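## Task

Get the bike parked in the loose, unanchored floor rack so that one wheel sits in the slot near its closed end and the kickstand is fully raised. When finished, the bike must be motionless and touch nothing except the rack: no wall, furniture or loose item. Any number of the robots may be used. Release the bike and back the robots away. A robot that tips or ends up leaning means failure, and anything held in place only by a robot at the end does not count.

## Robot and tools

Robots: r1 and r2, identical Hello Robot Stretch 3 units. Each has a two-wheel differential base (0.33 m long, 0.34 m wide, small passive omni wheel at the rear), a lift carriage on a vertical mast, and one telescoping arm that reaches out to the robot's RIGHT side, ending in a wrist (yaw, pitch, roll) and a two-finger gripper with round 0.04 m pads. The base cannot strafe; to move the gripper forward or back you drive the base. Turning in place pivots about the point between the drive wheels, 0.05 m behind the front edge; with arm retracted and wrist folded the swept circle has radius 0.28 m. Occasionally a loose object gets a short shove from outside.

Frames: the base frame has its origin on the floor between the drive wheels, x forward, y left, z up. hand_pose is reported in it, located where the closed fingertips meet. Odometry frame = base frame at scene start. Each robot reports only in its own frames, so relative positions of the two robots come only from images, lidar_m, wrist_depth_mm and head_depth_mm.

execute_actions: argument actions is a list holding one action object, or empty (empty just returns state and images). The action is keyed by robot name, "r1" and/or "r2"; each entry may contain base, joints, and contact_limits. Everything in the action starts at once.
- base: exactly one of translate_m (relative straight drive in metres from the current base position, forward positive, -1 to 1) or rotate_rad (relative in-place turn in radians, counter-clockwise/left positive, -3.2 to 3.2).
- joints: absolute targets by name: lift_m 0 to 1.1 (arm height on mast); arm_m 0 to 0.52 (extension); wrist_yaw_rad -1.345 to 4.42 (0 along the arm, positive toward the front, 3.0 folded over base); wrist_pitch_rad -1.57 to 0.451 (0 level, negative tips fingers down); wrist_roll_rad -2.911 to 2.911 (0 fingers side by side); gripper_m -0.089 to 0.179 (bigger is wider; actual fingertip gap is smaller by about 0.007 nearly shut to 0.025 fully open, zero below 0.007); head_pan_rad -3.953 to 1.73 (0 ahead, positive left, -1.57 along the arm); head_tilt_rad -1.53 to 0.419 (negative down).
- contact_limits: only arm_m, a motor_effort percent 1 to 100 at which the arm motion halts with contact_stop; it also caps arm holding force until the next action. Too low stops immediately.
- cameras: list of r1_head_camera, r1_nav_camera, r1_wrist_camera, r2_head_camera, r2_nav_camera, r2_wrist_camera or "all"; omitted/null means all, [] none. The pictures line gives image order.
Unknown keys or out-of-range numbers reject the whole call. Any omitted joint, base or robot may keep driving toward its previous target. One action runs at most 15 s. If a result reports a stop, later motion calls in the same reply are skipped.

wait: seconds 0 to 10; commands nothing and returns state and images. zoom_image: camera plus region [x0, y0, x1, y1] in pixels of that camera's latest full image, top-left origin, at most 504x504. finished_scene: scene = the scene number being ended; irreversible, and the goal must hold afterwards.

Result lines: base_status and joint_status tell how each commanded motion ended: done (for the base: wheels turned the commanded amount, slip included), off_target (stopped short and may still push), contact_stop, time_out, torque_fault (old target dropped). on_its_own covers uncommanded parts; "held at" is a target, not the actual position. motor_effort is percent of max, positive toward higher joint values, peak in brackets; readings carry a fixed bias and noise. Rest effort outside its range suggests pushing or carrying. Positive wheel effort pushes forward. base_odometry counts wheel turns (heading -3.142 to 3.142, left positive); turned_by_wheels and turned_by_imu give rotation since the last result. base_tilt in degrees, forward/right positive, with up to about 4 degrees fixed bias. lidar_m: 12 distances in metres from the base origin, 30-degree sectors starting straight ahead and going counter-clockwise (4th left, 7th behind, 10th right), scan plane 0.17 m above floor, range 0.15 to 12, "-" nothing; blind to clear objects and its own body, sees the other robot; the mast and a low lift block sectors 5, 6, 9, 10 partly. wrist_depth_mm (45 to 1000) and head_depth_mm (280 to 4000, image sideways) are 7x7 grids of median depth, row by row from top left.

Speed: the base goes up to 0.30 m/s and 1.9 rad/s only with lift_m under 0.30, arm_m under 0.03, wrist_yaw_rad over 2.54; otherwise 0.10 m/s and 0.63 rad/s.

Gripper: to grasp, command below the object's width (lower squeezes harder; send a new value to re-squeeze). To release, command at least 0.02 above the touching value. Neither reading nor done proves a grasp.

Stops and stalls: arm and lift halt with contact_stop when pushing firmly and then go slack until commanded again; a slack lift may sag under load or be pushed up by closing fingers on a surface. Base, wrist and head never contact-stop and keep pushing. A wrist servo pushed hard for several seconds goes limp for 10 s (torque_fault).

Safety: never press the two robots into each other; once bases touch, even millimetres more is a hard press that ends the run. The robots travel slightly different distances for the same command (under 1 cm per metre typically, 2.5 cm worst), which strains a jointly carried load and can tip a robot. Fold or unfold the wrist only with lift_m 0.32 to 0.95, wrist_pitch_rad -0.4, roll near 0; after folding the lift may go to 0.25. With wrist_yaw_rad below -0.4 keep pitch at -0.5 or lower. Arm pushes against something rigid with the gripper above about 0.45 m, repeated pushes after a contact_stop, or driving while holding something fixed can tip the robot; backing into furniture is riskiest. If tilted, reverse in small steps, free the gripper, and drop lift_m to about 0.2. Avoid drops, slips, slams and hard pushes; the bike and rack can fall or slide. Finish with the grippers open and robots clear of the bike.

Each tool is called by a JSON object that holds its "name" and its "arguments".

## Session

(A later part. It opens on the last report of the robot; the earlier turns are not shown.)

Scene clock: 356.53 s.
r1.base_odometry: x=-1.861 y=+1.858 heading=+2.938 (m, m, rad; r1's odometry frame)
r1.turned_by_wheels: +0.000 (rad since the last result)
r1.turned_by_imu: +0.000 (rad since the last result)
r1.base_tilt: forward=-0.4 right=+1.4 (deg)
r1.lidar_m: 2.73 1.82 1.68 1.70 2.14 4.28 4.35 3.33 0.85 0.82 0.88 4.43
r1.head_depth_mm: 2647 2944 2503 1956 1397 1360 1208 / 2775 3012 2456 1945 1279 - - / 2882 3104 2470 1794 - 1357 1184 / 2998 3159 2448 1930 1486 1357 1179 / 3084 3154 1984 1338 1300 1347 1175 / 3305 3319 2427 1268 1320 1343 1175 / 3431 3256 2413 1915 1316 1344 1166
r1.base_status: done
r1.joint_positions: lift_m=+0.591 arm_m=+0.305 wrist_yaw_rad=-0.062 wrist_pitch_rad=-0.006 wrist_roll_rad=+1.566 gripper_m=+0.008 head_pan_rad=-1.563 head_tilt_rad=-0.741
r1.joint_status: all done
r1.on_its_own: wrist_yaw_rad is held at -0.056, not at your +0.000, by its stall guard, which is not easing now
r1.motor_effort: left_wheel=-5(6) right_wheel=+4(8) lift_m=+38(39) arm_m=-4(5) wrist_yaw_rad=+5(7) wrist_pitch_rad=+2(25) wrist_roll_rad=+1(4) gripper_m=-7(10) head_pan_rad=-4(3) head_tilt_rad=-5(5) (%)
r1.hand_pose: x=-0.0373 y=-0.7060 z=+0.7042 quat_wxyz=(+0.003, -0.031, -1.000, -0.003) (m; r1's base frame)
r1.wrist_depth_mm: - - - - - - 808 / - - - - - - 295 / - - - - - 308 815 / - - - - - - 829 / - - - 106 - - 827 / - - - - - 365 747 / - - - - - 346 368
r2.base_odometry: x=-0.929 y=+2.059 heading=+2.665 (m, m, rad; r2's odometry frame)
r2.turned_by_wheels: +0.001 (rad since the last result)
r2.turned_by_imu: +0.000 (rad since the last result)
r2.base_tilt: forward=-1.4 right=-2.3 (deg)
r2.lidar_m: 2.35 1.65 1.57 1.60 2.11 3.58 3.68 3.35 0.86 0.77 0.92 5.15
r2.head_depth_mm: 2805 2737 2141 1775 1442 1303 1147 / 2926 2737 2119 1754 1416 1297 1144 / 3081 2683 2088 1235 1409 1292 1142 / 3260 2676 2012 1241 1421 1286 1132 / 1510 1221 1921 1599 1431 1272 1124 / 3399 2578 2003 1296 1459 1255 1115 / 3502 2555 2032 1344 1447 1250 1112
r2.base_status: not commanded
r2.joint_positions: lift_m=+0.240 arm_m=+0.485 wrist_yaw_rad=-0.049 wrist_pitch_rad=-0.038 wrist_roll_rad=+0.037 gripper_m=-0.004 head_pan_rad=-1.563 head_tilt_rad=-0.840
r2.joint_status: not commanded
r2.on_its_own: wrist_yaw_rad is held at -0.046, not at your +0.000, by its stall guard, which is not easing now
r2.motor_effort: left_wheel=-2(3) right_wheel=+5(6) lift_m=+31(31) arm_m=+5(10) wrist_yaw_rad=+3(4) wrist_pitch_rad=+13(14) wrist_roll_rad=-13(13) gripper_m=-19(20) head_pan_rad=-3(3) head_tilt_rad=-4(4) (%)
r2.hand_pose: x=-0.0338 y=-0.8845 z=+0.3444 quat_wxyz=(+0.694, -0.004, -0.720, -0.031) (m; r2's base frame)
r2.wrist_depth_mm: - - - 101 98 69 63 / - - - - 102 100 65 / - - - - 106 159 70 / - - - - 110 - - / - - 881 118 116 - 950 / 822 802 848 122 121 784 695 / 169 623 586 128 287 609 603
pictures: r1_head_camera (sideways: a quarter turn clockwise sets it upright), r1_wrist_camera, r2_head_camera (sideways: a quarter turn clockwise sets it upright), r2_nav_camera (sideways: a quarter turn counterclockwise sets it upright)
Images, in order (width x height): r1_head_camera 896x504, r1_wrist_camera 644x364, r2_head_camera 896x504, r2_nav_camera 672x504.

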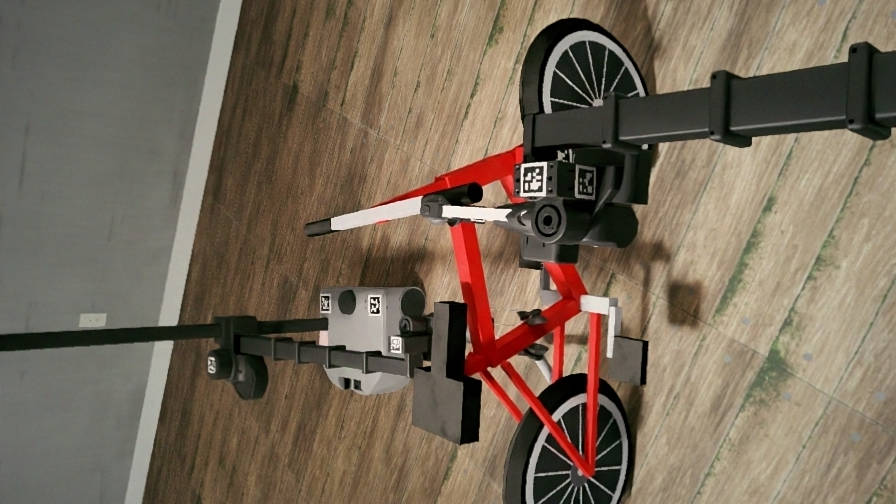

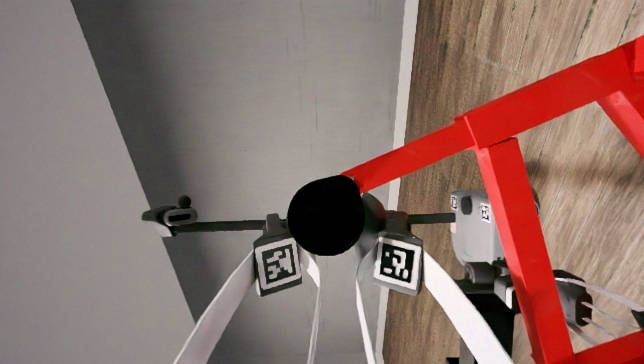

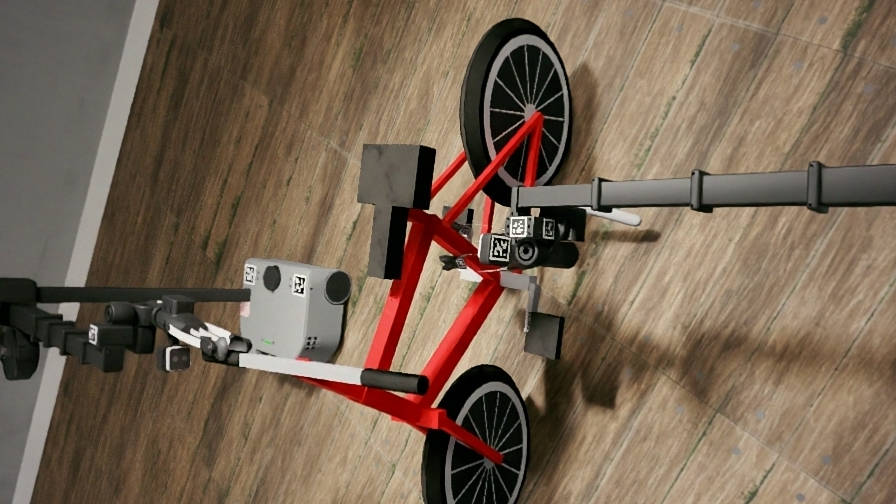

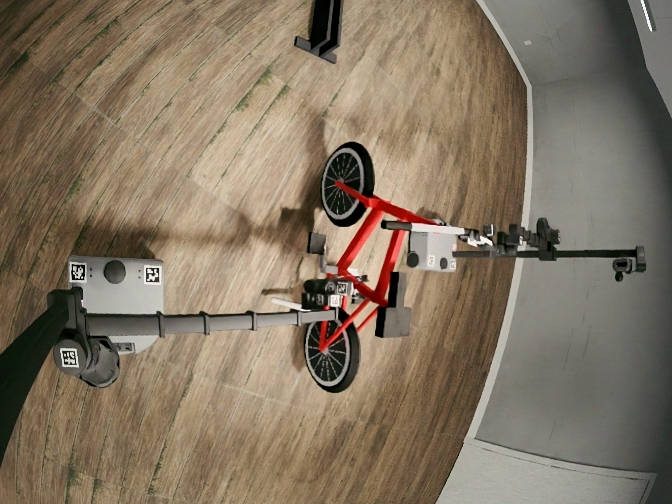

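{"name": "execute_actions", "arguments": {"actions": [{"r2": {"joints": {"head_pan_rad": -0.75, "head_tilt_rad": -0.62}}, "r1": {"joints": {"head_pan_rad": -2.5, "head_tilt_rad": -0.62}}}], "cameras": ["r1_head_camera", "r2_head_camera"]}}

Scene clock: 374.37 s.
r1.base_odometry: x=-1.861 y=+1.858 heading=+2.938 (m, m, rad; r1's odometry frame)
r1.turned_by_wheels: +0.000 (rad since the last result)
r1.turned_by_imu: +0.000 (rad since the last result)
r1.base_tilt: forward=-0.4 right=+1.4 (deg)
r1.lidar_m: 2.75 1.82 1.68 1.70 2.14 4.30 4.35 3.33 0.86 0.82 0.89 4.44
r1.head_depth_mm: 3590 3978 3189 2278 1787 1466 1245 / 3398 3779 3111 2264 1775 1455 1246 / 3233 3592 3074 2181 1778 1464 1243 / 3016 3404 3091 2054 1779 1459 1235 / 2890 3217 3063 2227 1758 1451 1237 / 2795 3060 3028 2214 1752 1446 1229 / 2646 2889 3016 2216 1746 1342 1280
r1.base_status: not commanded
r1.joint_positions: lift_m=+0.591 arm_m=+0.305 wrist_yaw_rad=-0.062 wrist_pitch_rad=-0.006 wrist_roll_rad=+1.566 gripper_m=+0.008 head_pan_rad=-2.493 head_tilt_rad=-0.626
r1.joint_status: all done
r1.on_its_own: wrist_yaw_rad is held at -0.056, not at your +0.000, by its stall guard, which is not easing now
r1.motor_effort: left_wheel=-5(5) right_wheel=+5(4) lift_m=+39(38) arm_m=-4(4) wrist_yaw_rad=+6(5) wrist_pitch_rad=+3(3) wrist_roll_rad=+1(1) gripper_m=-7(6) head_pan_rad=-3(43) head_tilt_rad=+3(21) (%)
r1.hand_pose: x=-0.0373 y=-0.7060 z=+0.7042 quat_wxyz=(+0.003, -0.031, -1.000, -0.003) (m; r1's base frame)
r1.wrist_depth_mm: - - - - - - 804 / - - - - - - 295 / - - - - - 309 809 / - - - - - - 804 / - - - 106 - - 838 / - - - - - 364 757 / - - - - - 346 367
r2.base_odometry: x=-0.929 y=+2.059 heading=+2.665 (m, m, rad; r2's odometry frame)
r2.turned_by_wheels: +0.000 (rad since the last result)
r2.turned_by_imu: -0.001 (rad since the last result)
r2.base_tilt: forward=-1.4 right=-2.3 (deg)
r2.lidar_m: 2.36 1.66 1.56 1.60 2.11 3.60 3.68 3.33 0.86 0.77 0.92 5.16
r2.head_depth_mm: - - 3164 2291 1780 1329 1218 / - - 3068 2239 1393 1383 1237 / - - 3086 2238 1762 1444 1231 / - - 3008 2214 1741 1435 1231 / - - 2998 2188 1724 1429 1211 / - - 2959 2028 1714 1426 1209 / - - 2892 2116 1703 1405 1207
r2.base_status: not commanded
r2.joint_positions: lift_m=+0.240 arm_m=+0.485 wrist_yaw_rad=-0.049 wrist_pitch_rad=-0.038 wrist_roll_rad=+0.037 gripper_m=-0.004 head_pan_rad=-0.757 head_tilt_rad=-0.626
r2.joint_status: all done
r2.on_its_own: wrist_yaw_rad is held at -0.046, not at your +0.000, by its stall guard, which is not easing now
r2.motor_effort: left_wheel=-2(3) right_wheel=+5(5) lift_m=+31(31) arm_m=+5(5) wrist_yaw_rad=+3(3) wrist_pitch_rad=+13(13) wrist_roll_rad=-13(13) gripper_m=-18(19) head_pan_rad=+2(25) head_tilt_rad=+2(14) (%)
r2.hand_pose: x=-0.0338 y=-0.8845 z=+0.3444 quat_wxyz=(+0.694, -0.004, -0.720, -0.031) (m; r2's base frame)
r2.wrist_depth_mm: - - - 101 98 69 63 / - - - - 102 100 65 / - - - - 106 158 70 / - - - - 110 - - / - - 886 118 116 - 966 / 826 826 870 122 121 786 704 / 169 616 588 128 286 604 606
pictures: r1_head_camera (sideways: a quarter turn clockwise sets it upright), r2_head_camera (sideways: a quarter turn clockwise sets it upright)
Images, in order (width x height): r1_head_camera 896x504, r2_head_camera 896x504.

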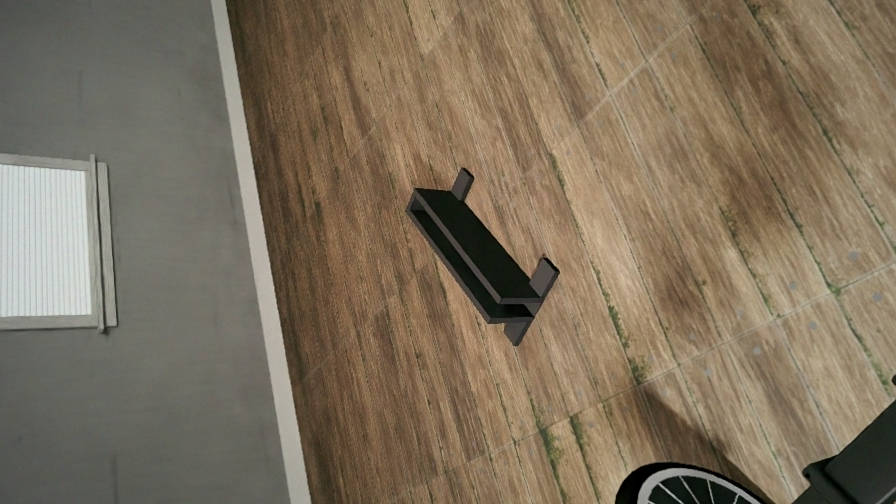

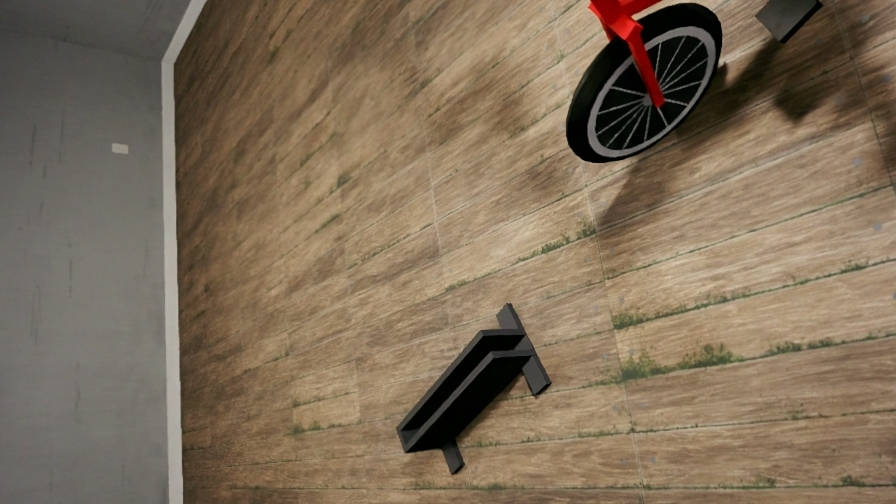

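{"name": "execute_actions", "arguments": {"actions": [{"r1": {"joints": {"gripper_m": 0.07, "wrist_yaw_rad": -0.05}}}], "cameras": []}}

{"name": "execute_actions", "arguments": {"actions": [{"r1": {"joints": {"arm_m": 0.05, "wrist_yaw_rad": 0.0}}}], "cameras": ["r2_nav_camera", "r2_wrist_camera"]}}

Scene clock: 422.17 s.
r1.base_odometry: x=-1.861 y=+1.858 heading=+2.938 (m, m, rad; r1's odometry frame)
r1.turned_by_wheels: +0.000 (rad since the last result)
r1.turned_by_imu: +0.000 (rad since the last result)
r1.base_tilt: forward=-0.4 right=+1.5 (deg)
r1.lidar_m: 2.74 1.82 1.68 1.70 2.14 4.30 4.35 3.35 0.86 0.81 0.88 4.44
r1.head_depth_mm: 3573 3985 3124 2284 1801 1476 1249 / 3386 3865 3101 2267 1784 1460 1246 / 3212 3611 3056 2170 1788 1461 1239 / 3020 3405 3073 2049 1772 1446 1236 / 2885 3207 3068 2241 1757 1452 1237 / 2769 3070 3040 2228 1759 1445 1233 / 2639 2922 3020 2212 1760 1376 1284
r1.base_status: not commanded
r1.joint_positions: lift_m=+0.591 arm_m=+0.305 wrist_yaw_rad=-0.053 wrist_pitch_rad=-0.015 wrist_roll_rad=+1.566 gripper_m=+0.070 head_pan_rad=-2.493 head_tilt_rad=-0.626
r1.joint_status: all done
r1.motor_effort: left_wheel=-2(4) right_wheel=+2(4) lift_m=+39(38) arm_m=-4(4) wrist_yaw_rad=+2(11) wrist_pitch_rad=+7(7) wrist_roll_rad=+1(1) gripper_m=+2(81) head_pan_rad=-4(4) head_tilt_rad=+3(4) (%)
r1.hand_pose: x=-0.0349 y=-0.7058 z=+0.7018 quat_wxyz=(+0.002, -0.027, -1.000, -0.008) (m; r1's base frame)
r1.wrist_depth_mm: - - - - - - 783 / - - - - - - 300 / - - - 107 - 314 815 / - - - 321 - - 809 / - - - - - - 811 / - - - - - 340 727 / - - - - - 347 363
r2.base_odometry: x=-0.929 y=+2.059 heading=+2.665 (m, m, rad; r2's odometry frame)
r2.turned_by_wheels: +0.000 (rad since the last result)
r2.turned_by_imu: -0.001 (rad since the last result)
r2.base_tilt: forward=-1.4 right=-2.3 (deg)
r2.lidar_m: 2.35 1.65 1.57 1.60 2.11 3.59 3.68 3.34 0.86 0.77 0.93 5.14
r2.head_depth_mm: - - 3169 2255 1788 1290 1210 / - - 3054 2263 1383 1392 1243 / - - 3033 2215 1757 1442 1227 / - - 3053 2185 1754 1442 1226 / - - 2999 2211 1748 1423 1210 / - - 2942 2014 1714 1420 1206 / - - 2862 2102 1708 1410 1195
r2.base_status: not commanded
r2.joint_positions: lift_m=+0.240 arm_m=+0.485 wrist_yaw_rad=-0.045 wrist_pitch_rad=-0.038 wrist_roll_rad=+0.037 gripper_m=-0.004 head_pan_rad=-0.757 head_tilt_rad=-0.626
r2.joint_status: not commanded
r2.on_its_own: wrist_yaw_rad is held at -0.046, not at your +0.000, by its stall guard, which is not easing now
r2.motor_effort: left_wheel=-2(3) right_wheel=+3(6) lift_m=+31(31) arm_m=+5(5) wrist_yaw_rad=-1(3) wrist_pitch_rad=+13(13) wrist_roll_rad=-13(12) gripper_m=-18(19) head_pan_rad=+2(2) head_tilt_rad=+2(3) (%)
r2.hand_pose: x=-0.0329 y=-0.8845 z=+0.3444 quat_wxyz=(+0.694, -0.003, -0.720, -0.030) (m; r2's base frame)
r2.wrist_depth_mm: - - - 101 98 67 63 / - - - - 102 100 65 / - - - - 105 - 68 / - - - - 110 - - / - - 898 118 116 - 958 / 838 815 825 122 121 785 704 / 170 616 592 127 284 604 599
pictures: none
No camera images: the call's "cameras" was empty. Leave "cameras" out to get every camera's image.

Scene clock: 425.27 s.
r1.base_odometry: x=-1.861 y=+1.858 heading=+2.938 (m, m, rad; r1's odometry frame)
r1.turned_by_wheels: +0.000 (rad since the last result)
r1.turned_by_imu: +0.000 (rad since the last result)
r1.base_tilt: forward=-0.4 right=+1.5 (deg)
r1.lidar_m: 2.74 1.82 1.68 1.70 2.14 4.30 4.37 3.34 0.85 0.81 0.88 4.43
r1.head_depth_mm: 3632 - 3147 2290 1796 1474 1246 / 3392 3830 3106 2266 1782 1462 1246 / 3226 3584 3073 2164 1771 1461 1242 / 3020 3420 3046 2044 1782 1451 1237 / 2891 3205 3074 2245 1763 1452 1232 / 2760 3041 3038 2235 1754 1452 1227 / 2640 2907 3005 2206 1750 1369 1231
r1.base_status: not commanded
r1.joint_positions: lift_m=+0.591 arm_m=+0.050 wrist_yaw_rad=-0.002 wrist_pitch_rad=-0.017 wrist_roll_rad=+1.567 gripper_m=+0.070 head_pan_rad=-2.493 head_tilt_rad=-0.626
r1.joint_status: all done
r1.motor_effort: left_wheel=-2(2) right_wheel=+1(2) lift_m=+38(39) arm_m=-4(3) wrist_yaw_rad=+2(3) wrist_pitch_rad=+8(8) wrist_roll_rad=+1(1) gripper_m=+2(1) head_pan_rad=-4(4) head_tilt_rad=+3(3) (%)
r1.hand_pose: x=-0.0219 y=-0.4511 z=+0.7014 quat_wxyz=(+0.002, -0.001, -1.000, -0.009) (m; r1's base frame)
r1.wrist_depth_mm: - - - - - 562 509 / - - - - - 540 516 / - - - - - - 813 / - - - - - - 705 / - - - - - 624 567 / - - - - - - 626 / - - - - - 663 633
r2.base_odometry: x=-0.929 y=+2.059 heading=+2.665 (m, m, rad; r2's odometry frame)
r2.turned_by_wheels: +0.000 (rad since the last result)
r2.turned_by_imu: -0.001 (rad since the last result)
r2.base_tilt: forward=-1.4 right=-2.3 (deg)
r2.lidar_m: 2.35 1.66 1.57 1.61 2.12 3.58 3.70 3.35 0.86 0.77 0.92 5.12
r2.head_depth_mm: - - 3110 2294 1792 1290 1206 / - - 3084 2263 1392 1395 1232 / - - 3069 2239 1771 1455 1227 / - - 3011 2217 1751 1447 1226 / - - 2982 2194 1738 1434 1219 / - - 2911 2033 1726 1412 1209 / - - 2909 2092 1722 1402 1200
r2.base_status: not commanded
r2.joint_positions: lift_m=+0.240 arm_m=+0.485 wrist_yaw_rad=-0.045 wrist_pitch_rad=-0.038 wrist_roll_rad=+0.037 gripper_m=-0.004 head_pan_rad=-0.757 head_tilt_rad=-0.626
r2.joint_status: not commanded
r2.on_its_own: wrist_yaw_rad is held at -0.046, not at your +0.000, by its stall guard, which is not easing now
r2.motor_effort: left_wheel=-2(2) right_wheel=+3(3) lift_m=+31(31) arm_m=+5(5) wrist_yaw_rad=-1(1) wrist_pitch_rad=+13(13) wrist_roll_rad=-13(13) gripper_m=-18(18) head_pan_rad=+2(2) head_tilt_rad=+2(2) (%)
r2.hand_pose: x=-0.0329 y=-0.8845 z=+0.3444 quat_wxyz=(+0.694, -0.003, -0.720, -0.030) (m; r2's base frame)
r2.wrist_depth_mm: - - - 101 98 67 63 / - - - - 102 100 65 / - - - - 106 - 68 / - - - - 110 - - / - - 894 118 117 - 947 / 818 811 826 121 121 772 702 / 170 622 590 127 286 606 611
pictures: r2_nav_camera (sideways: a quarter turn counterclockwise sets it upright), r2_wrist_camera
Images, in order (width x height): r2_nav_camera 672x504, r2_wrist_camera 644x364.

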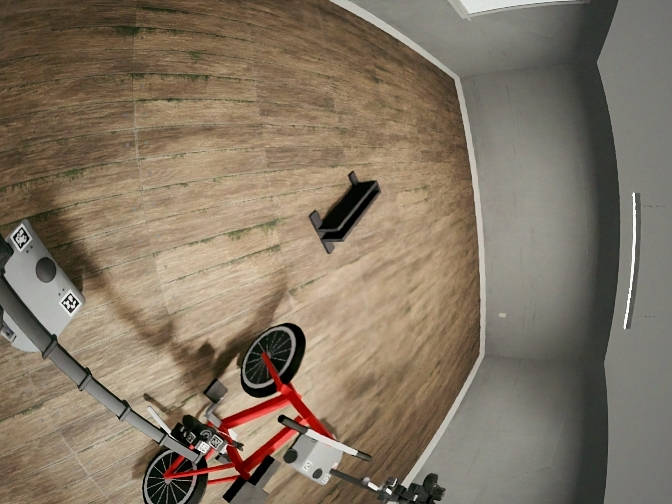

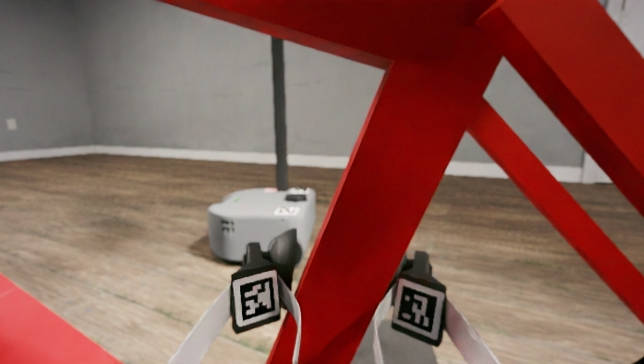

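{"name": "execute_actions", "arguments": {"actions": [{"r1": {"base": {"translate_m": -0.3}, "joints": {"head_pan_rad": -1.9, "head_tilt_rad": -0.75}}, "r2": {"base": {"translate_m": 0.3}, "joints": {"head_pan_rad": -1.0, "head_tilt_rad": -0.7}}}], "cameras": ["r2_nav_camera", "r2_head_camera", "r1_head_camera"]}}

Scene clock: 438.70 s.
r1.base_odometry: x=-1.567 y=+1.797 heading=+2.938 (m, m, rad; r1's odometry frame)
r1.turned_by_wheels: +0.000 (rad since the last result)
r1.turned_by_imu: -0.002 (rad since the last result)
r1.base_tilt: forward=-0.5 right=+1.4 (deg)
r1.lidar_m: 2.94 1.95 1.80 1.82 2.28 4.02 4.08 3.19 0.93 0.86 0.90 4.71
r1.head_depth_mm: 2552 2860 2486 1970 1605 1362 1188 / 2570 2910 2480 1951 1600 1359 1180 / 2593 2930 2461 1946 1594 1358 1231 / 2639 2904 2451 1932 1478 1388 - / 2646 2936 2443 1866 1386 1389 - / 2670 2950 2443 1771 1475 1346 1146 / 2703 2995 2410 1858 1473 1321 1169
r1.base_status: done
r1.joint_positions: lift_m=+0.591 arm_m=+0.050 wrist_yaw_rad=-0.002 wrist_pitch_rad=-0.017 wrist_roll_rad=+1.567 gripper_m=+0.070 head_pan_rad=-1.907 head_tilt_rad=-0.741
r1.joint_status: all done
r1.motor_effort: left_wheel=-1(6) right_wheel=+1(2) lift_m=+39(39) arm_m=-4(4) wrist_yaw_rad=+2(0) wrist_pitch_rad=+8(8) wrist_roll_rad=+1(1) gripper_m=+2(1) head_pan_rad=+4(40) head_tilt_rad=-6(23) (%)
r1.hand_pose: x=-0.0219 y=-0.4511 z=+0.7014 quat_wxyz=(+0.002, -0.001, -1.000, -0.009) (m; r1's base frame)
r1.wrist_depth_mm: - - - - - 577 574 / - - - - - 595 565 / - - - - - 982 817 / - - - - - - 739 / - - - - - 645 627 / - - - - - - 646 / - - - - - 657 640
r2.base_odometry: x=-1.196 y=+2.197 heading=+2.665 (m, m, rad; r2's odometry frame)
r2.turned_by_wheels: +0.000 (rad since the last result)
r2.turned_by_imu: -0.003 (rad since the last result)
r2.base_tilt: forward=-1.5 right=-2.3 (deg)
r2.lidar_m: 2.16 1.51 1.43 1.47 1.93 3.86 3.94 3.49 0.87 0.76 0.90 4.88
r2.head_depth_mm: 3842 - 2715 1890 1595 1245 1203 / - 3934 2706 2068 1267 1366 1200 / - 3841 2696 2038 1288 1385 1188 / - 3812 2675 2030 1411 1385 1185 / - 3714 2626 2029 1619 1379 1184 / - 3739 2565 1994 1582 1370 1181 / - 3628 2531 1796 1609 1353 1166
r2.base_status: done
r2.joint_positions: lift_m=+0.240 arm_m=+0.485 wrist_yaw_rad=-0.035 wrist_pitch_rad=-0.039 wrist_roll_rad=+0.037 gripper_m=-0.004 head_pan_rad=-0.993 head_tilt_rad=-0.691
r2.joint_status: all done
r2.on_its_own: wrist_yaw_rad is held at -0.046, not at your +0.000, by its stall guard, which is not easing now; wrist_yaw_rad is at rest, and its effort (-13) is outside its rest range (-12 to +12)
r2.motor_effort: left_wheel=+0(4) right_wheel=+0(17) lift_m=+31(31) arm_m=+5(5) wrist_yaw_rad=-13(14) wrist_pitch_rad=+13(13) wrist_roll_rad=-13(13) gripper_m=-18(19) head_pan_rad=-2(16) head_tilt_rad=-3(10) (%)
r2.hand_pose: x=-0.0303 y=-0.8846 z=+0.3442 quat_wxyz=(+0.694, +0.001, -0.720, -0.027) (m; r2's base frame)
r2.wrist_depth_mm: - - - 105 105 77 72 / - - - - 108 108 73 / - - - - 111 - 78 / - - - - 115 - - / - - 935 119 542 - - / 821 806 828 122 123 782 692 / 636 623 585 126 308 602 575
pictures: r1_head_camera (sideways: a quarter turn clockwise sets it upright), r2_head_camera (sideways: a quarter turn clockwise sets it upright), r2_nav_camera (sideways: a quarter turn counterclockwise sets it upright)
Images, in order (width x height): r1_head_camera 896x504, r2_head_camera 896x504, r2_nav_camera 672x504.

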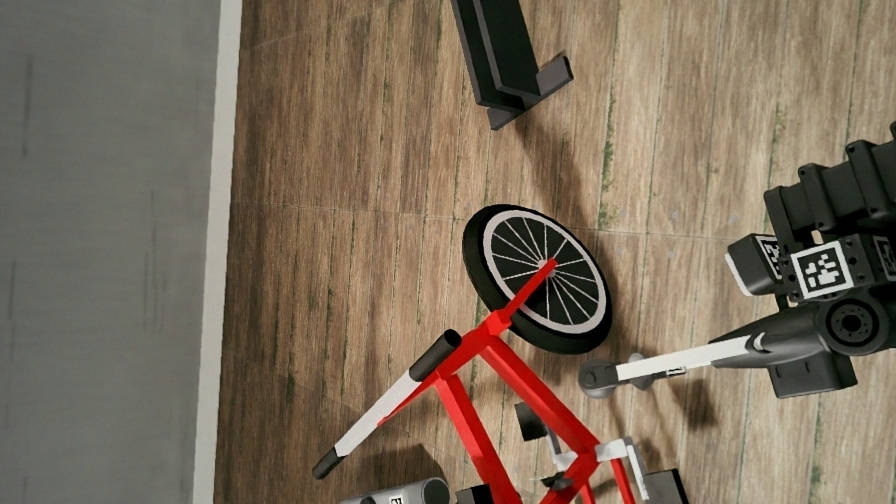

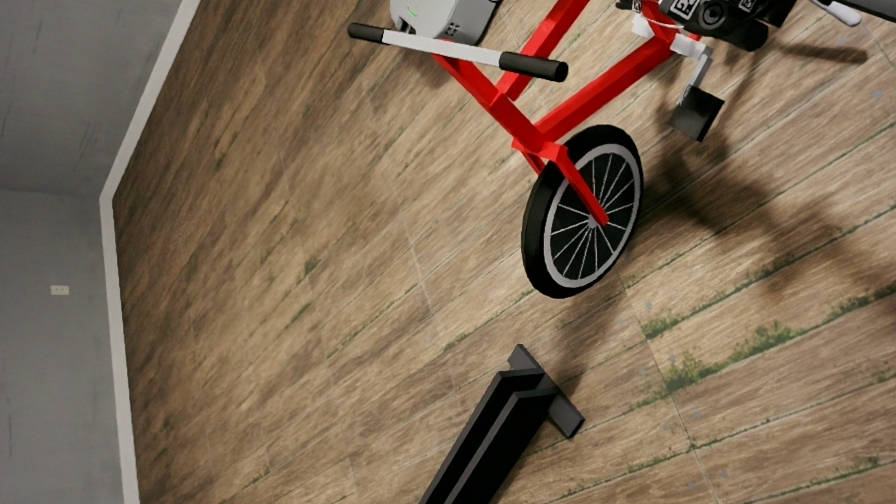

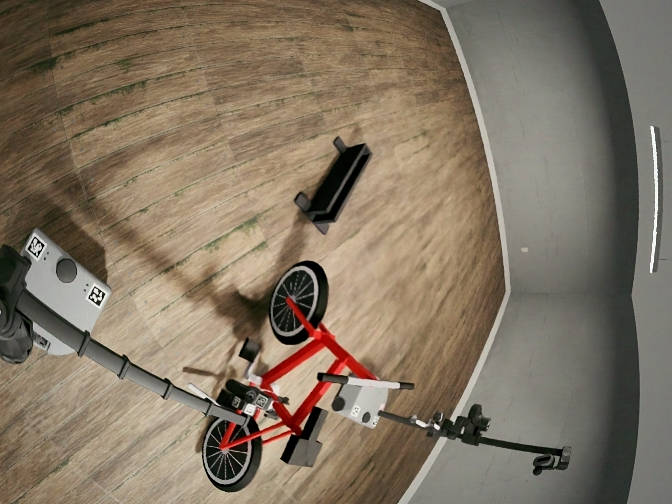

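{"name": "execute_actions", "arguments": {"actions": [{"r1": {"base": {"rotate_rad": -0.065}, "joints": {"head_pan_rad": -1.57, "head_tilt_rad": -0.6, "arm_m": 0.2, "lift_m": 0.6, "gripper_m": 0.1}}, "r2": {"base": {"rotate_rad": -0.065}, "joints": {"wrist_yaw_rad": 0.0}}}], "cameras": ["r2_nav_camera", "r1_wrist_camera", "r1_head_camera"]}}

Scene clock: 475.90 s.
r1.base_odometry: x=-1.567 y=+1.797 heading=+2.873 (m, m, rad; r1's odometry frame)
r1.turned_by_wheels: -0.065 (rad since the last result)
r1.turned_by_imu: -0.064 (rad since the last result)
r1.base_tilt: forward=-0.5 right=+1.5 (deg)
r1.lidar_m: 3.19 2.00 1.80 1.81 2.18 4.02 4.03 3.30 0.97 0.85 0.91 4.70
r1.head_depth_mm: 2457 2691 2948 2352 1821 1492 1261 / 2566 2812 3008 2327 1815 1478 - / 2632 2894 3089 2312 1803 1346 - / 2724 3028 3222 2310 1225 1513 1212 / 2834 3142 3182 2100 1736 1433 1244 / 2879 3186 1972 1923 1197 1368 1238 / 3044 3426 3129 2263 1130 1313 1246
r1.base_status: done
r1.joint_positions: lift_m=+0.599 arm_m=+0.200 wrist_yaw_rad=-0.002 wrist_pitch_rad=-0.017 wrist_roll_rad=+1.567 gripper_m=+0.100 head_pan_rad=-1.577 head_tilt_rad=-0.606
r1.joint_status: all done
r1.motor_effort: left_wheel=+3(8) right_wheel=-2(4) lift_m=+41(42) arm_m=+4(3) wrist_yaw_rad=+2(1) wrist_pitch_rad=+8(8) wrist_roll_rad=+1(1) gripper_m=+0(80) head_pan_rad=+4(29) head_tilt_rad=+4(24) (%)
r1.hand_pose: x=-0.0218 y=-0.6004 z=+0.7092 quat_wxyz=(+0.002, -0.001, -1.000, -0.009) (m; r1's base frame)
r1.wrist_depth_mm: - - - - - - 471 / - - - - - - 453 / - - - - - 495 444 / - - - - 466 - 725 / - - - - - - 504 / - - - - - 636 803 / - - - - - 497 535
r2.base_odometry: x=-1.196 y=+2.197 heading=+2.600 (m, m, rad; r2's odometry frame)
r2.turned_by_wheels: -0.065 (rad since the last result)
r2.turned_by_imu: -0.066 (rad since the last result)
r2.base_tilt: forward=-1.4 right=-2.3 (deg)
r2.lidar_m: 2.33 1.55 1.43 1.45 1.83 3.86 3.88 3.58 0.88 0.78 0.89 4.87
r2.head_depth_mm: 3744 3782 2628 1871 1573 1242 1208 / - 3947 2704 1981 1530 1323 1204 / - 3929 2653 2054 1286 1380 1190 / - 3959 2634 2031 1361 1381 1179 / - 3791 2599 2004 1622 1368 1186 / - 3749 2571 1972 1615 1359 1174 / - 3683 2556 1958 1594 1344 1175
r2.base_status: done
r2.joint_positions: lift_m=+0.240 arm_m=+0.485 wrist_yaw_rad=+0.002 wrist_pitch_rad=-0.039 wrist_roll_rad=+0.037 gripper_m=-0.004 head_pan_rad=-0.993 head_tilt_rad=-0.691
r2.joint_status: all done
r2.motor_effort: left_wheel=+1(16) right_wheel=-1(37) lift_m=+31(31) arm_m=+5(5) wrist_yaw_rad=-2(60) wrist_pitch_rad=+13(13) wrist_roll_rad=-13(13) gripper_m=-18(24) head_pan_rad=-2(2) head_tilt_rad=-3(3) (%)
r2.hand_pose: x=-0.0209 y=-0.8848 z=+0.3443 quat_wxyz=(+0.694, +0.014, -0.720, -0.014) (m; r2's base frame)
r2.wrist_depth_mm: - - - 104 105 78 72 / - - - - 108 109 74 / - - - - 111 - 79 / - - - - 115 - - / - - 904 120 542 - - / 822 810 796 124 124 792 705 / 646 622 583 127 299 595 577
pictures: r1_head_camera (sideways: a quarter turn clockwise sets it upright), r1_wrist_camera, r2_nav_camera (sideways: a quarter turn counterclockwise sets it upright)
Images, in order (width x height): r1_head_camera 896x504, r1_wrist_camera 644x364, r2_nav_camera 672x504.

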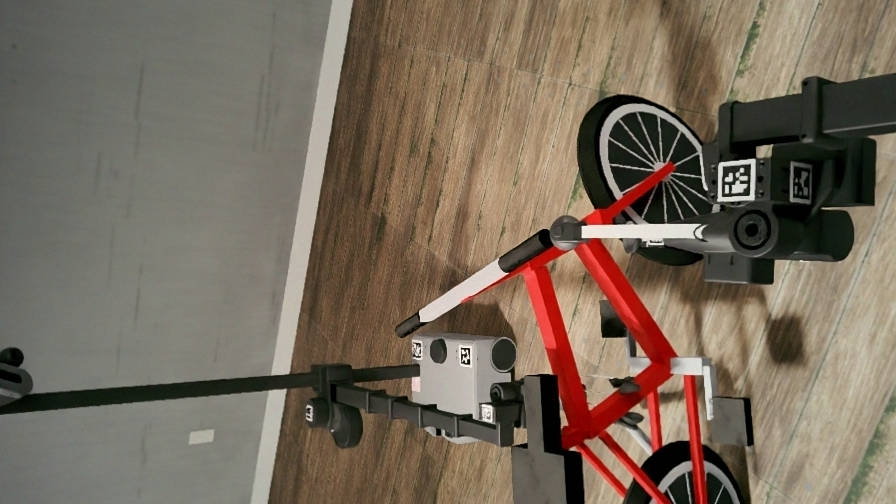

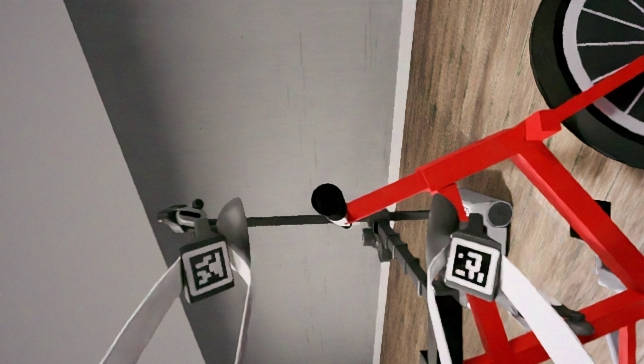

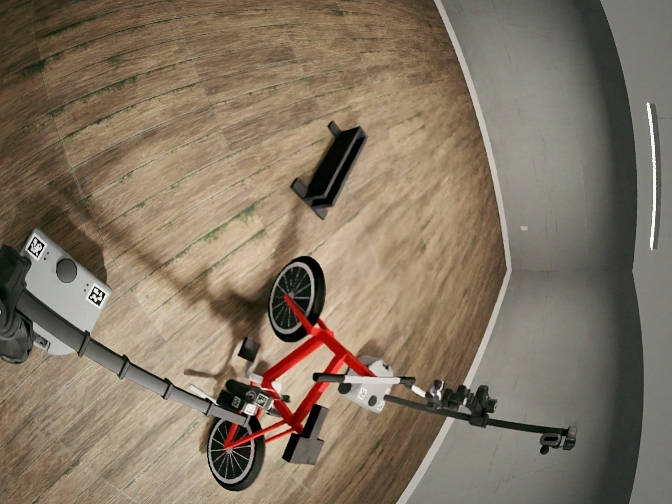

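{"name": "execute_actions", "arguments": {"actions": [{"r1": {"base": {"translate_m": 0.018}, "joints": {"arm_m": 0.325, "lift_m": 0.605}}}], "cameras": ["r1_wrist_camera"]}}

{"name": "execute_actions", "arguments": {"actions": [{"r1": {"joints": {"gripper_m": 0.008}}}], "cameras": ["r1_wrist_camera"]}}

Scene clock: 488.03 s.
r1.base_odometry: x=-1.584 y=+1.802 heading=+2.873 (m, m, rad; r1's odometry frame)
r1.turned_by_wheels: +0.000 (rad since the last result)
r1.turned_by_imu: +0.000 (rad since the last result)
r1.base_tilt: forward=-0.4 right=+1.5 (deg)
r1.lidar_m: 3.18 2.00 1.79 1.80 2.17 4.04 4.06 3.33 0.97 0.85 0.90 4.69
r1.head_depth_mm: 2491 2727 2938 2331 1814 1488 1262 / 2557 2802 2983 2332 1813 1455 - / 2658 2877 3072 2326 1872 1381 1260 / 2745 3020 3201 2319 1242 1426 1256 / 2834 3138 3171 2142 1680 1399 1248 / 2883 3242 2003 1921 1189 1395 1244 / 3042 3438 3158 2270 1123 1282 1241
r1.base_status: done
r1.joint_positions: lift_m=+0.604 arm_m=+0.325 wrist_yaw_rad=-0.002 wrist_pitch_rad=-0.017 wrist_roll_rad=+1.567 gripper_m=+0.100 head_pan_rad=-1.577 head_tilt_rad=-0.606
r1.joint_status: all done
r1.motor_effort: left_wheel=+2(7) right_wheel=-2(3) lift_m=+41(41) arm_m=+4(5) wrist_yaw_rad=+1(1) wrist_pitch_rad=+8(8) wrist_roll_rad=+1(1) gripper_m=+0(2) head_pan_rad=+4(4) head_tilt_rad=+4(4) (%)
r1.hand_pose: x=-0.0218 y=-0.7254 z=+0.7142 quat_wxyz=(+0.002, -0.001, -1.000, -0.009) (m; r1's base frame)
r1.wrist_depth_mm: - - - - - - 817 / - - - - - - 800 / - - - - - - 330 / - - - - - 337 366 / - - - 126 681 362 842 / - - - - - 583 816 / - - - - - 387 774
r2.base_odometry: x=-1.196 y=+2.197 heading=+2.600 (m, m, rad; r2's odometry frame)
r2.turned_by_wheels: +0.000 (rad since the last result)
r2.turned_by_imu: -0.001 (rad since the last result)
r2.base_tilt: forward=-1.5 right=-2.3 (deg)
r2.lidar_m: 2.33 1.55 1.43 1.45 1.82 3.85 3.91 3.58 0.88 0.78 0.89 4.88
r2.head_depth_mm: 3710 3772 2429 1876 1591 1238 1204 / - 3910 2716 1998 1526 1332 1201 / - 3875 2662 2040 1296 1382 1191 / - 3837 2671 2012 1368 1379 1186 / - 3759 2602 2015 1623 1369 1182 / - 3686 2576 2001 1607 1365 1178 / - 3637 2574 1969 1582 1352 1166
r2.base_status: not commanded
r2.joint_positions: lift_m=+0.240 arm_m=+0.485 wrist_yaw_rad=+0.002 wrist_pitch_rad=-0.039 wrist_roll_rad=+0.037 gripper_m=-0.004 head_pan_rad=-0.993 head_tilt_rad=-0.691
r2.joint_status: not commanded
r2.motor_effort: left_wheel=+1(1) right_wheel=-1(0) lift_m=+31(31) arm_m=+4(5) wrist_yaw_rad=-2(2) wrist_pitch_rad=+13(13) wrist_roll_rad=-13(13) gripper_m=-18(18) head_pan_rad=-2(2) head_tilt_rad=-3(3) (%)
r2.hand_pose: x=-0.0209 y=-0.8848 z=+0.3443 quat_wxyz=(+0.694, +0.014, -0.720, -0.014) (m; r2's base frame)
r2.wrist_depth_mm: - - - 104 104 78 72 / - - - - 108 109 73 / - - - - 111 - 79 / - - - - 116 - - / - - 898 120 542 - - / 809 811 804 123 124 784 712 / 650 619 590 128 299 607 573
pictures: r1_wrist_camera
Images, in order (width x height): r1_wrist_camera 644x364.

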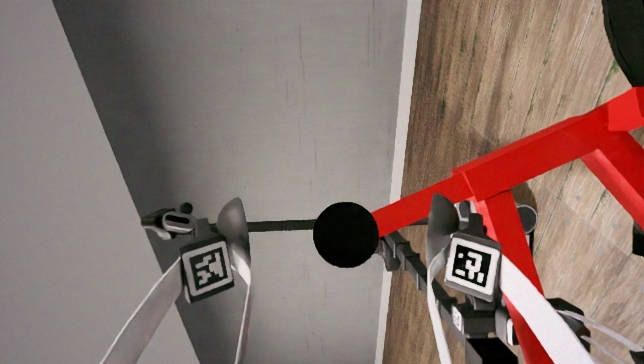

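Scene clock: 489.43 s.
r1.base_odometry: x=-1.584 y=+1.802 heading=+2.873 (m, m, rad; r1's odometry frame)
r1.turned_by_wheels: +0.000 (rad since the last result)
r1.turned_by_imu: +0.000 (rad since the last result)
r1.base_tilt: forward=-0.5 right=+1.4 (deg)
r1.lidar_m: 3.20 2.00 1.79 1.80 2.18 4.03 4.07 3.33 0.97 0.85 0.90 4.68
r1.head_depth_mm: 2474 2708 2934 2343 1838 1491 1258 / 2555 2809 3015 2341 1814 1456 - / 2626 2905 3086 2318 1869 1389 1251 / 2726 3026 3190 2313 1239 1424 1249 / 2837 3151 3166 2080 1684 1402 1245 / 2906 3204 2005 1934 1182 1397 1243 / 3047 3388 3119 2284 1123 1280 1238
r1.base_status: not commanded
r1.joint_positions: lift_m=+0.604 arm_m=+0.325 wrist_yaw_rad=+0.000 wrist_pitch_rad=-0.031 wrist_roll_rad=+1.567 gripper_m=+0.008 head_pan_rad=-1.577 head_tilt_rad=-0.606
r1.joint_status: all done
r1.motor_effort: left_wheel=+2(2) right_wheel=-1(1) lift_m=+41(41) arm_m=+2(4) wrist_yaw_rad=+0(1) wrist_pitch_rad=+15(16) wrist_roll_rad=+1(1) gripper_m=-10(83) head_pan_rad=+4(4) head_tilt_rad=+3(3) (%)
r1.hand_pose: x=-0.0214 y=-0.7251 z=+0.7105 quat_wxyz=(+0.002, +0.000, -1.000, -0.016) (m; r1's base frame)
r1.wrist_depth_mm: - - - - - - 366 / - - - - - - 795 / - - - - - - 333 / - - - - - 335 360 / - - - 124 - 997 800 / - - - - - 513 826 / - - - - - 352 723
r2.base_odometry: x=-1.196 y=+2.197 heading=+2.600 (m, m, rad; r2's odometry frame)
r2.turned_by_wheels: +0.000 (rad since the last result)
r2.turned_by_imu: +0.000 (rad since the last result)
r2.base_tilt: forward=-1.5 right=-2.3 (deg)
r2.lidar_m: 2.32 1.55 1.43 1.45 1.83 3.86 3.91 3.58 0.88 0.78 0.89 4.89
r2.head_depth_mm: 3689 3706 2387 1886 1592 1235 1207 / - 3915 2739 2004 1532 1319 1193 / - 3910 2668 2060 1285 1381 1193 / - 3762 2651 2034 1365 1382 1190 / - 3731 2629 1998 1631 1369 1182 / - 3647 2614 1995 1604 1371 1168 / - 3703 2573 1971 1587 1355 1164
r2.base_status: not commanded
r2.joint_positions: lift_m=+0.240 arm_m=+0.485 wrist_yaw_rad=+0.002 wrist_pitch_rad=-0.039 wrist_roll_rad=+0.037 gripper_m=-0.004 head_pan_rad=-0.993 head_tilt_rad=-0.691
r2.joint_status: not commanded
r2.motor_effort: left_wheel=+1(1) right_wheel=-1(1) lift_m=+31(31) arm_m=+5(5) wrist_yaw_rad=-2(2) wrist_pitch_rad=+13(13) wrist_roll_rad=-12(13) gripper_m=-18(18) head_pan_rad=-3(3) head_tilt_rad=-3(3) (%)
r2.hand_pose: x=-0.0210 y=-0.8848 z=+0.3443 quat_wxyz=(+0.694, +0.014, -0.720, -0.014) (m; r2's base frame)
r2.wrist_depth_mm: - - - 105 105 79 73 / - - - - 109 110 74 / - - - - 112 - 79 / - - - - 117 - - / - - 891 121 121 - - / 812 809 835 124 125 785 700 / 637 615 587 128 299 603 553
pictures: r1_wrist_camera
Images, in order (width x height): r1_wrist_camera 644x364.

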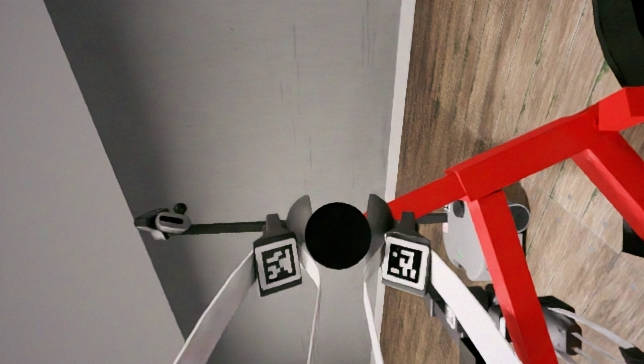

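{"name": "execute_actions", "arguments": {"actions": [{"r1": {"base": {"translate_m": 0.068}, "joints": {"arm_m": 0.312, "lift_m": 0.59}}}], "cameras": ["r1_wrist_camera", "r1_head_camera", "r2_head_camera"]}}

Scene clock: 499.27 s.
r1.base_odometry: x=-1.650 y=+1.820 heading=+2.873 (m, m, rad; r1's odometry frame)
r1.turned_by_wheels: +0.000 (rad since the last result)
r1.turned_by_imu: -0.001 (rad since the last result)
r1.base_tilt: forward=-0.5 right=+1.5 (deg)
r1.lidar_m: 3.15 1.97 1.77 1.78 2.14 4.08 4.12 3.32 0.92 0.88 0.88 4.64
r1.head_depth_mm: 2519 2734 2947 2342 1825 1451 1262 / 2568 2834 3042 2335 1825 1372 - / 2633 2916 3090 2320 1797 - 1250 / 2772 3035 3193 2209 1430 1401 1250 / 2890 3106 3026 2092 1377 1392 1243 / 2930 3274 3004 1996 1152 1364 1246 / 3068 3420 3125 2264 1675 1251 1242
r1.base_status: done
r1.joint_positions: lift_m=+0.591 arm_m=+0.312 wrist_yaw_rad=-0.016 wrist_pitch_rad=-0.046 wrist_roll_rad=+1.569 gripper_m=+0.008 head_pan_rad=-1.577 head_tilt_rad=-0.606
r1.joint_status: all done
r1.on_its_own: wrist_yaw_rad is at rest, and its effort (+13) is outside its rest range (-12 to +12)
r1.motor_effort: left_wheel=-4(8) right_wheel=+5(5) lift_m=+11(39) arm_m=-5(4) wrist_yaw_rad=+13(12) wrist_pitch_rad=+22(22) wrist_roll_rad=+0(1) gripper_m=-11(11) head_pan_rad=+4(4) head_tilt_rad=+3(3) (%)
r1.hand_pose: x=-0.0253 y=-0.7123 z=+0.6934 quat_wxyz=(+0.001, -0.008, -1.000, -0.023) (m; r1's base frame)
r1.wrist_depth_mm: - - - - - - 389 / - - - - - - 335 / - - - - - 936 345 / - - - - - 977 771 / - - - 122 - 999 790 / - - - - - 471 756 / - - - - - 355 370
r2.base_odometry: x=-1.196 y=+2.197 heading=+2.600 (m, m, rad; r2's odometry frame)
r2.turned_by_wheels: +0.000 (rad since the last result)
r2.turned_by_imu: -0.001 (rad since the last result)
r2.base_tilt: forward=-1.4 right=-2.3 (deg)
r2.lidar_m: 2.33 1.54 1.43 1.45 1.82 3.87 3.94 3.57 0.88 0.78 0.86 4.89
r2.head_depth_mm: 3725 3776 2688 1886 1590 1253 1199 / - 3859 2702 2052 1280 1363 1191 / - 3847 2673 2051 1281 1377 1180 / - 3820 2632 2027 1402 1382 1185 / - 3718 2649 2015 1629 1367 1187 / - 3680 2580 1998 1635 1360 1176 / - 3649 2522 1956 1583 1351 1167
r2.base_status: not commanded
r2.joint_positions: lift_m=+0.240 arm_m=+0.485 wrist_yaw_rad=-0.012 wrist_pitch_rad=-0.037 wrist_roll_rad=+0.037 gripper_m=-0.004 head_pan_rad=-0.993 head_tilt_rad=-0.691
r2.joint_status: not commanded
r2.on_its_own: wrist_yaw_rad is at rest, and its effort (+14) is outside its rest range (-12 to +12)
r2.motor_effort: left_wheel=-3(3) right_wheel=+8(7) lift_m=+31(31) arm_m=+1(5) wrist_yaw_rad=+14(13) wrist_pitch_rad=+13(13) wrist_roll_rad=-13(13) gripper_m=-20(20) head_pan_rad=-3(2) head_tilt_rad=-3(3) (%)
r2.hand_pose: x=-0.0244 y=-0.8851 z=+0.3447 quat_wxyz=(+0.694, +0.009, -0.720, -0.018) (m; r2's base frame)
r2.wrist_depth_mm: - - - 104 104 81 71 / - - - - 108 108 73 / - - - - 111 - 81 / - - - - 115 - - / - - 919 128 120 - - / 831 809 844 124 124 785 698 / 628 612 588 129 297 605 569
pictures: r1_head_camera (sideways: a quarter turn clockwise sets it upright), r1_wrist_camera, r2_head_camera (sideways: a quarter turn clockwise sets it upright)
Images, in order (width x height): r1_head_camera 896x504, r1_wrist_camera 644x364, r2_head_camera 896x504.

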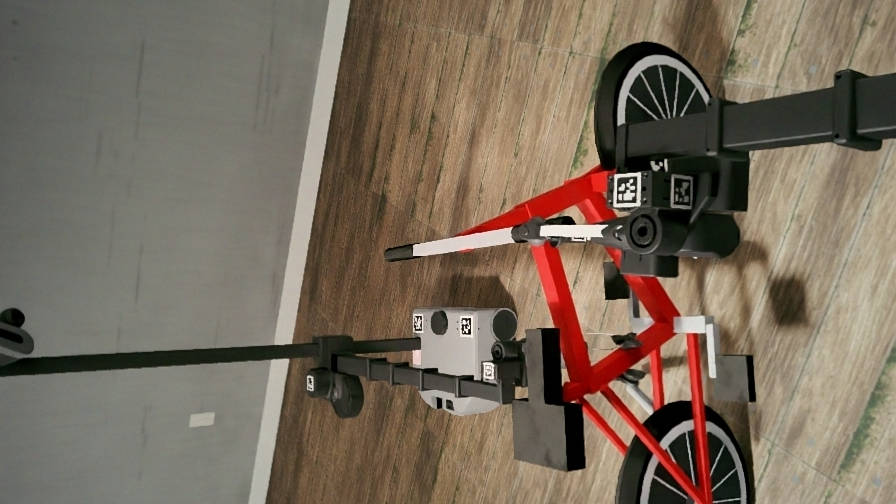

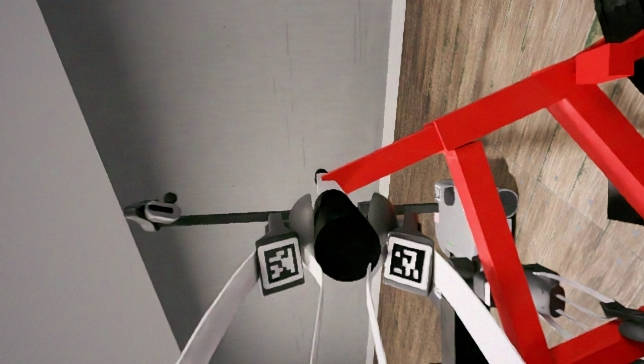

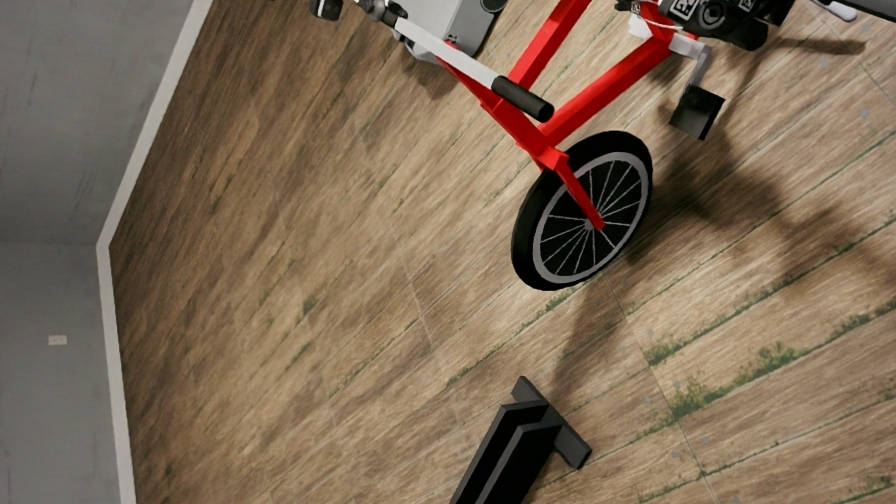

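{"name": "execute_actions", "arguments": {"actions": [{"r1": {"base": {"translate_m": -0.27}, "joints": {"lift_m": 0.585, "head_pan_rad": -2.0, "head_tilt_rad": -0.8}}, "r2": {"base": {"translate_m": 0.27}, "joints": {"head_pan_rad": -1.0, "head_tilt_rad": -0.8}}}], "cameras": ["r1_wrist_camera", "r1_head_camera", "r2_head_camera"]}}

Scene clock: 522.37 s.
r1.base_odometry: x=-1.389 y=+1.748 heading=+2.873 (m, m, rad; r1's odometry frame)
r1.turned_by_wheels: +0.000 (rad since the last result)
r1.turned_by_imu: -0.001 (rad since the last result)
r1.base_tilt: forward=-0.4 right=+1.5 (deg)
r1.lidar_m: 3.32 2.07 1.86 1.87 2.25 3.84 3.89 3.25 0.94 0.90 0.90 4.89
r1.head_depth_mm: 2651 2906 2297 1792 1540 1330 1166 / 2630 2863 2274 1742 1543 1330 1164 / 2616 2869 2269 1692 1540 1324 1203 / 2590 2836 2278 1680 1536 - 1139 / 2587 2813 2244 1843 1465 1324 1153 / 2601 2820 2231 1817 - 1319 1149 / 2575 2795 2254 1396 1430 1310 1153
r1.base_status: done
r1.joint_positions: lift_m=+0.586 arm_m=+0.312 wrist_yaw_rad=-0.014 wrist_pitch_rad=-0.056 wrist_roll_rad=+1.569 gripper_m=+0.008 head_pan_rad=-1.993 head_tilt_rad=-0.790
r1.joint_status: all done
r1.motor_effort: left_wheel=-2(7) right_wheel=+4(7) lift_m=+13(14) arm_m=-4(5) wrist_yaw_rad=+12(12) wrist_pitch_rad=+27(27) wrist_roll_rad=+0(0) gripper_m=-12(13) head_pan_rad=-4(34) head_tilt_rad=-6(29) (%)
r1.hand_pose: x=-0.0249 y=-0.7118 z=+0.6858 quat_wxyz=(+0.001, -0.007, -1.000, -0.028) (m; r1's base frame)
r1.wrist_depth_mm: - - - - - - 352 / - - - - - 921 353 / - - - - 351 969 366 / - - - 464 - 999 392 / - - - 124 - 952 772 / - - - - - 484 707 / - - - - - 374 383
r2.base_odometry: x=-1.427 y=+2.336 heading=+2.600 (m, m, rad; r2's odometry frame)
r2.turned_by_wheels: +0.000 (rad since the last result)
r2.turned_by_imu: -0.003 (rad since the last result)
r2.base_tilt: forward=-1.5 right=-2.3 (deg)
r2.lidar_m: 2.16 1.44 1.33 1.34 1.69 3.57 4.19 3.71 0.87 0.77 0.86 4.64
r2.head_depth_mm: 3871 3038 2226 1817 1493 1303 1174 / - 3016 2284 1696 1472 1322 1155 / - 2955 2273 1821 1422 1328 1153 / - 2933 2228 1435 1471 1314 1150 / - 2954 2206 1804 1499 1307 1139 / - 2918 2169 1629 1494 1290 1138 / - 2878 2165 1651 1482 1299 1131
r2.base_status: done
r2.joint_positions: lift_m=+0.240 arm_m=+0.485 wrist_yaw_rad=-0.008 wrist_pitch_rad=-0.037 wrist_roll_rad=+0.037 gripper_m=-0.004 head_pan_rad=-0.993 head_tilt_rad=-0.790
r2.joint_status: all done
r2.motor_effort: left_wheel=-1(4) right_wheel=+4(17) lift_m=+31(32) arm_m=+0(1) wrist_yaw_rad=+9(19) wrist_pitch_rad=+13(13) wrist_roll_rad=-13(13) gripper_m=-19(20) head_pan_rad=-2(2) head_tilt_rad=-4(11) (%)
r2.hand_pose: x=-0.0235 y=-0.8851 z=+0.3447 quat_wxyz=(+0.694, +0.010, -0.720, -0.016) (m; r2's base frame)
r2.wrist_depth_mm: - - - 109 109 80 76 / - - - - 113 112 77 / - - - - 115 - 82 / - - - - 119 - - / - - 926 123 123 - - / 826 823 858 126 127 791 700 / 622 618 591 129 304 602 572
pictures: r1_head_camera (sideways: a quarter turn clockwise sets it upright), r1_wrist_camera, r2_head_camera (sideways: a quarter turn clockwise sets it upright)
Images, in order (width x height): r1_head_camera 896x504, r1_wrist_camera 644x364, r2_head_camera 896x504.

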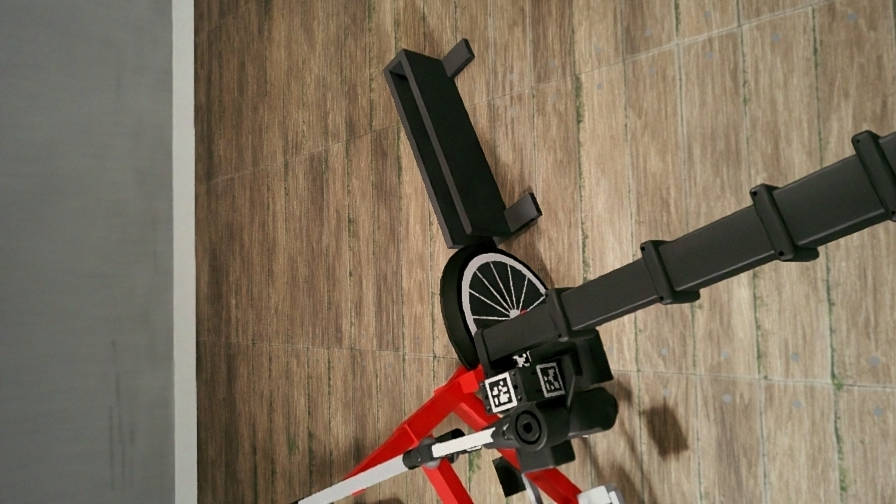

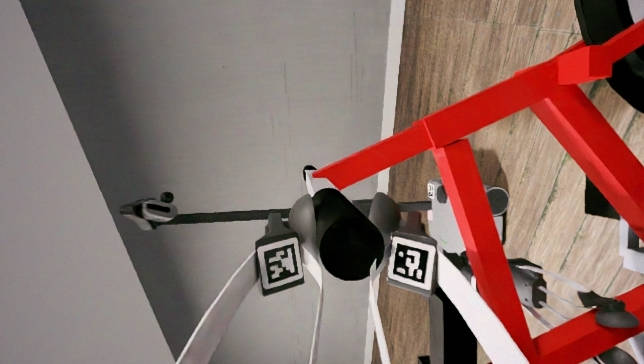

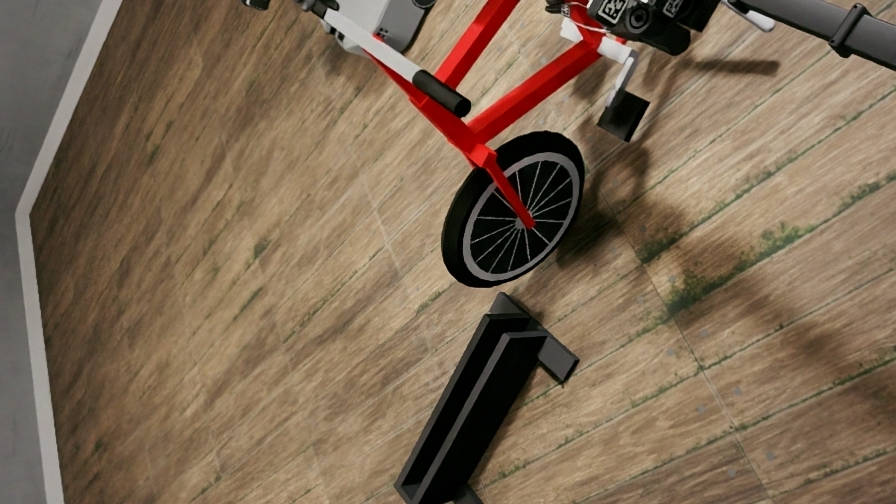

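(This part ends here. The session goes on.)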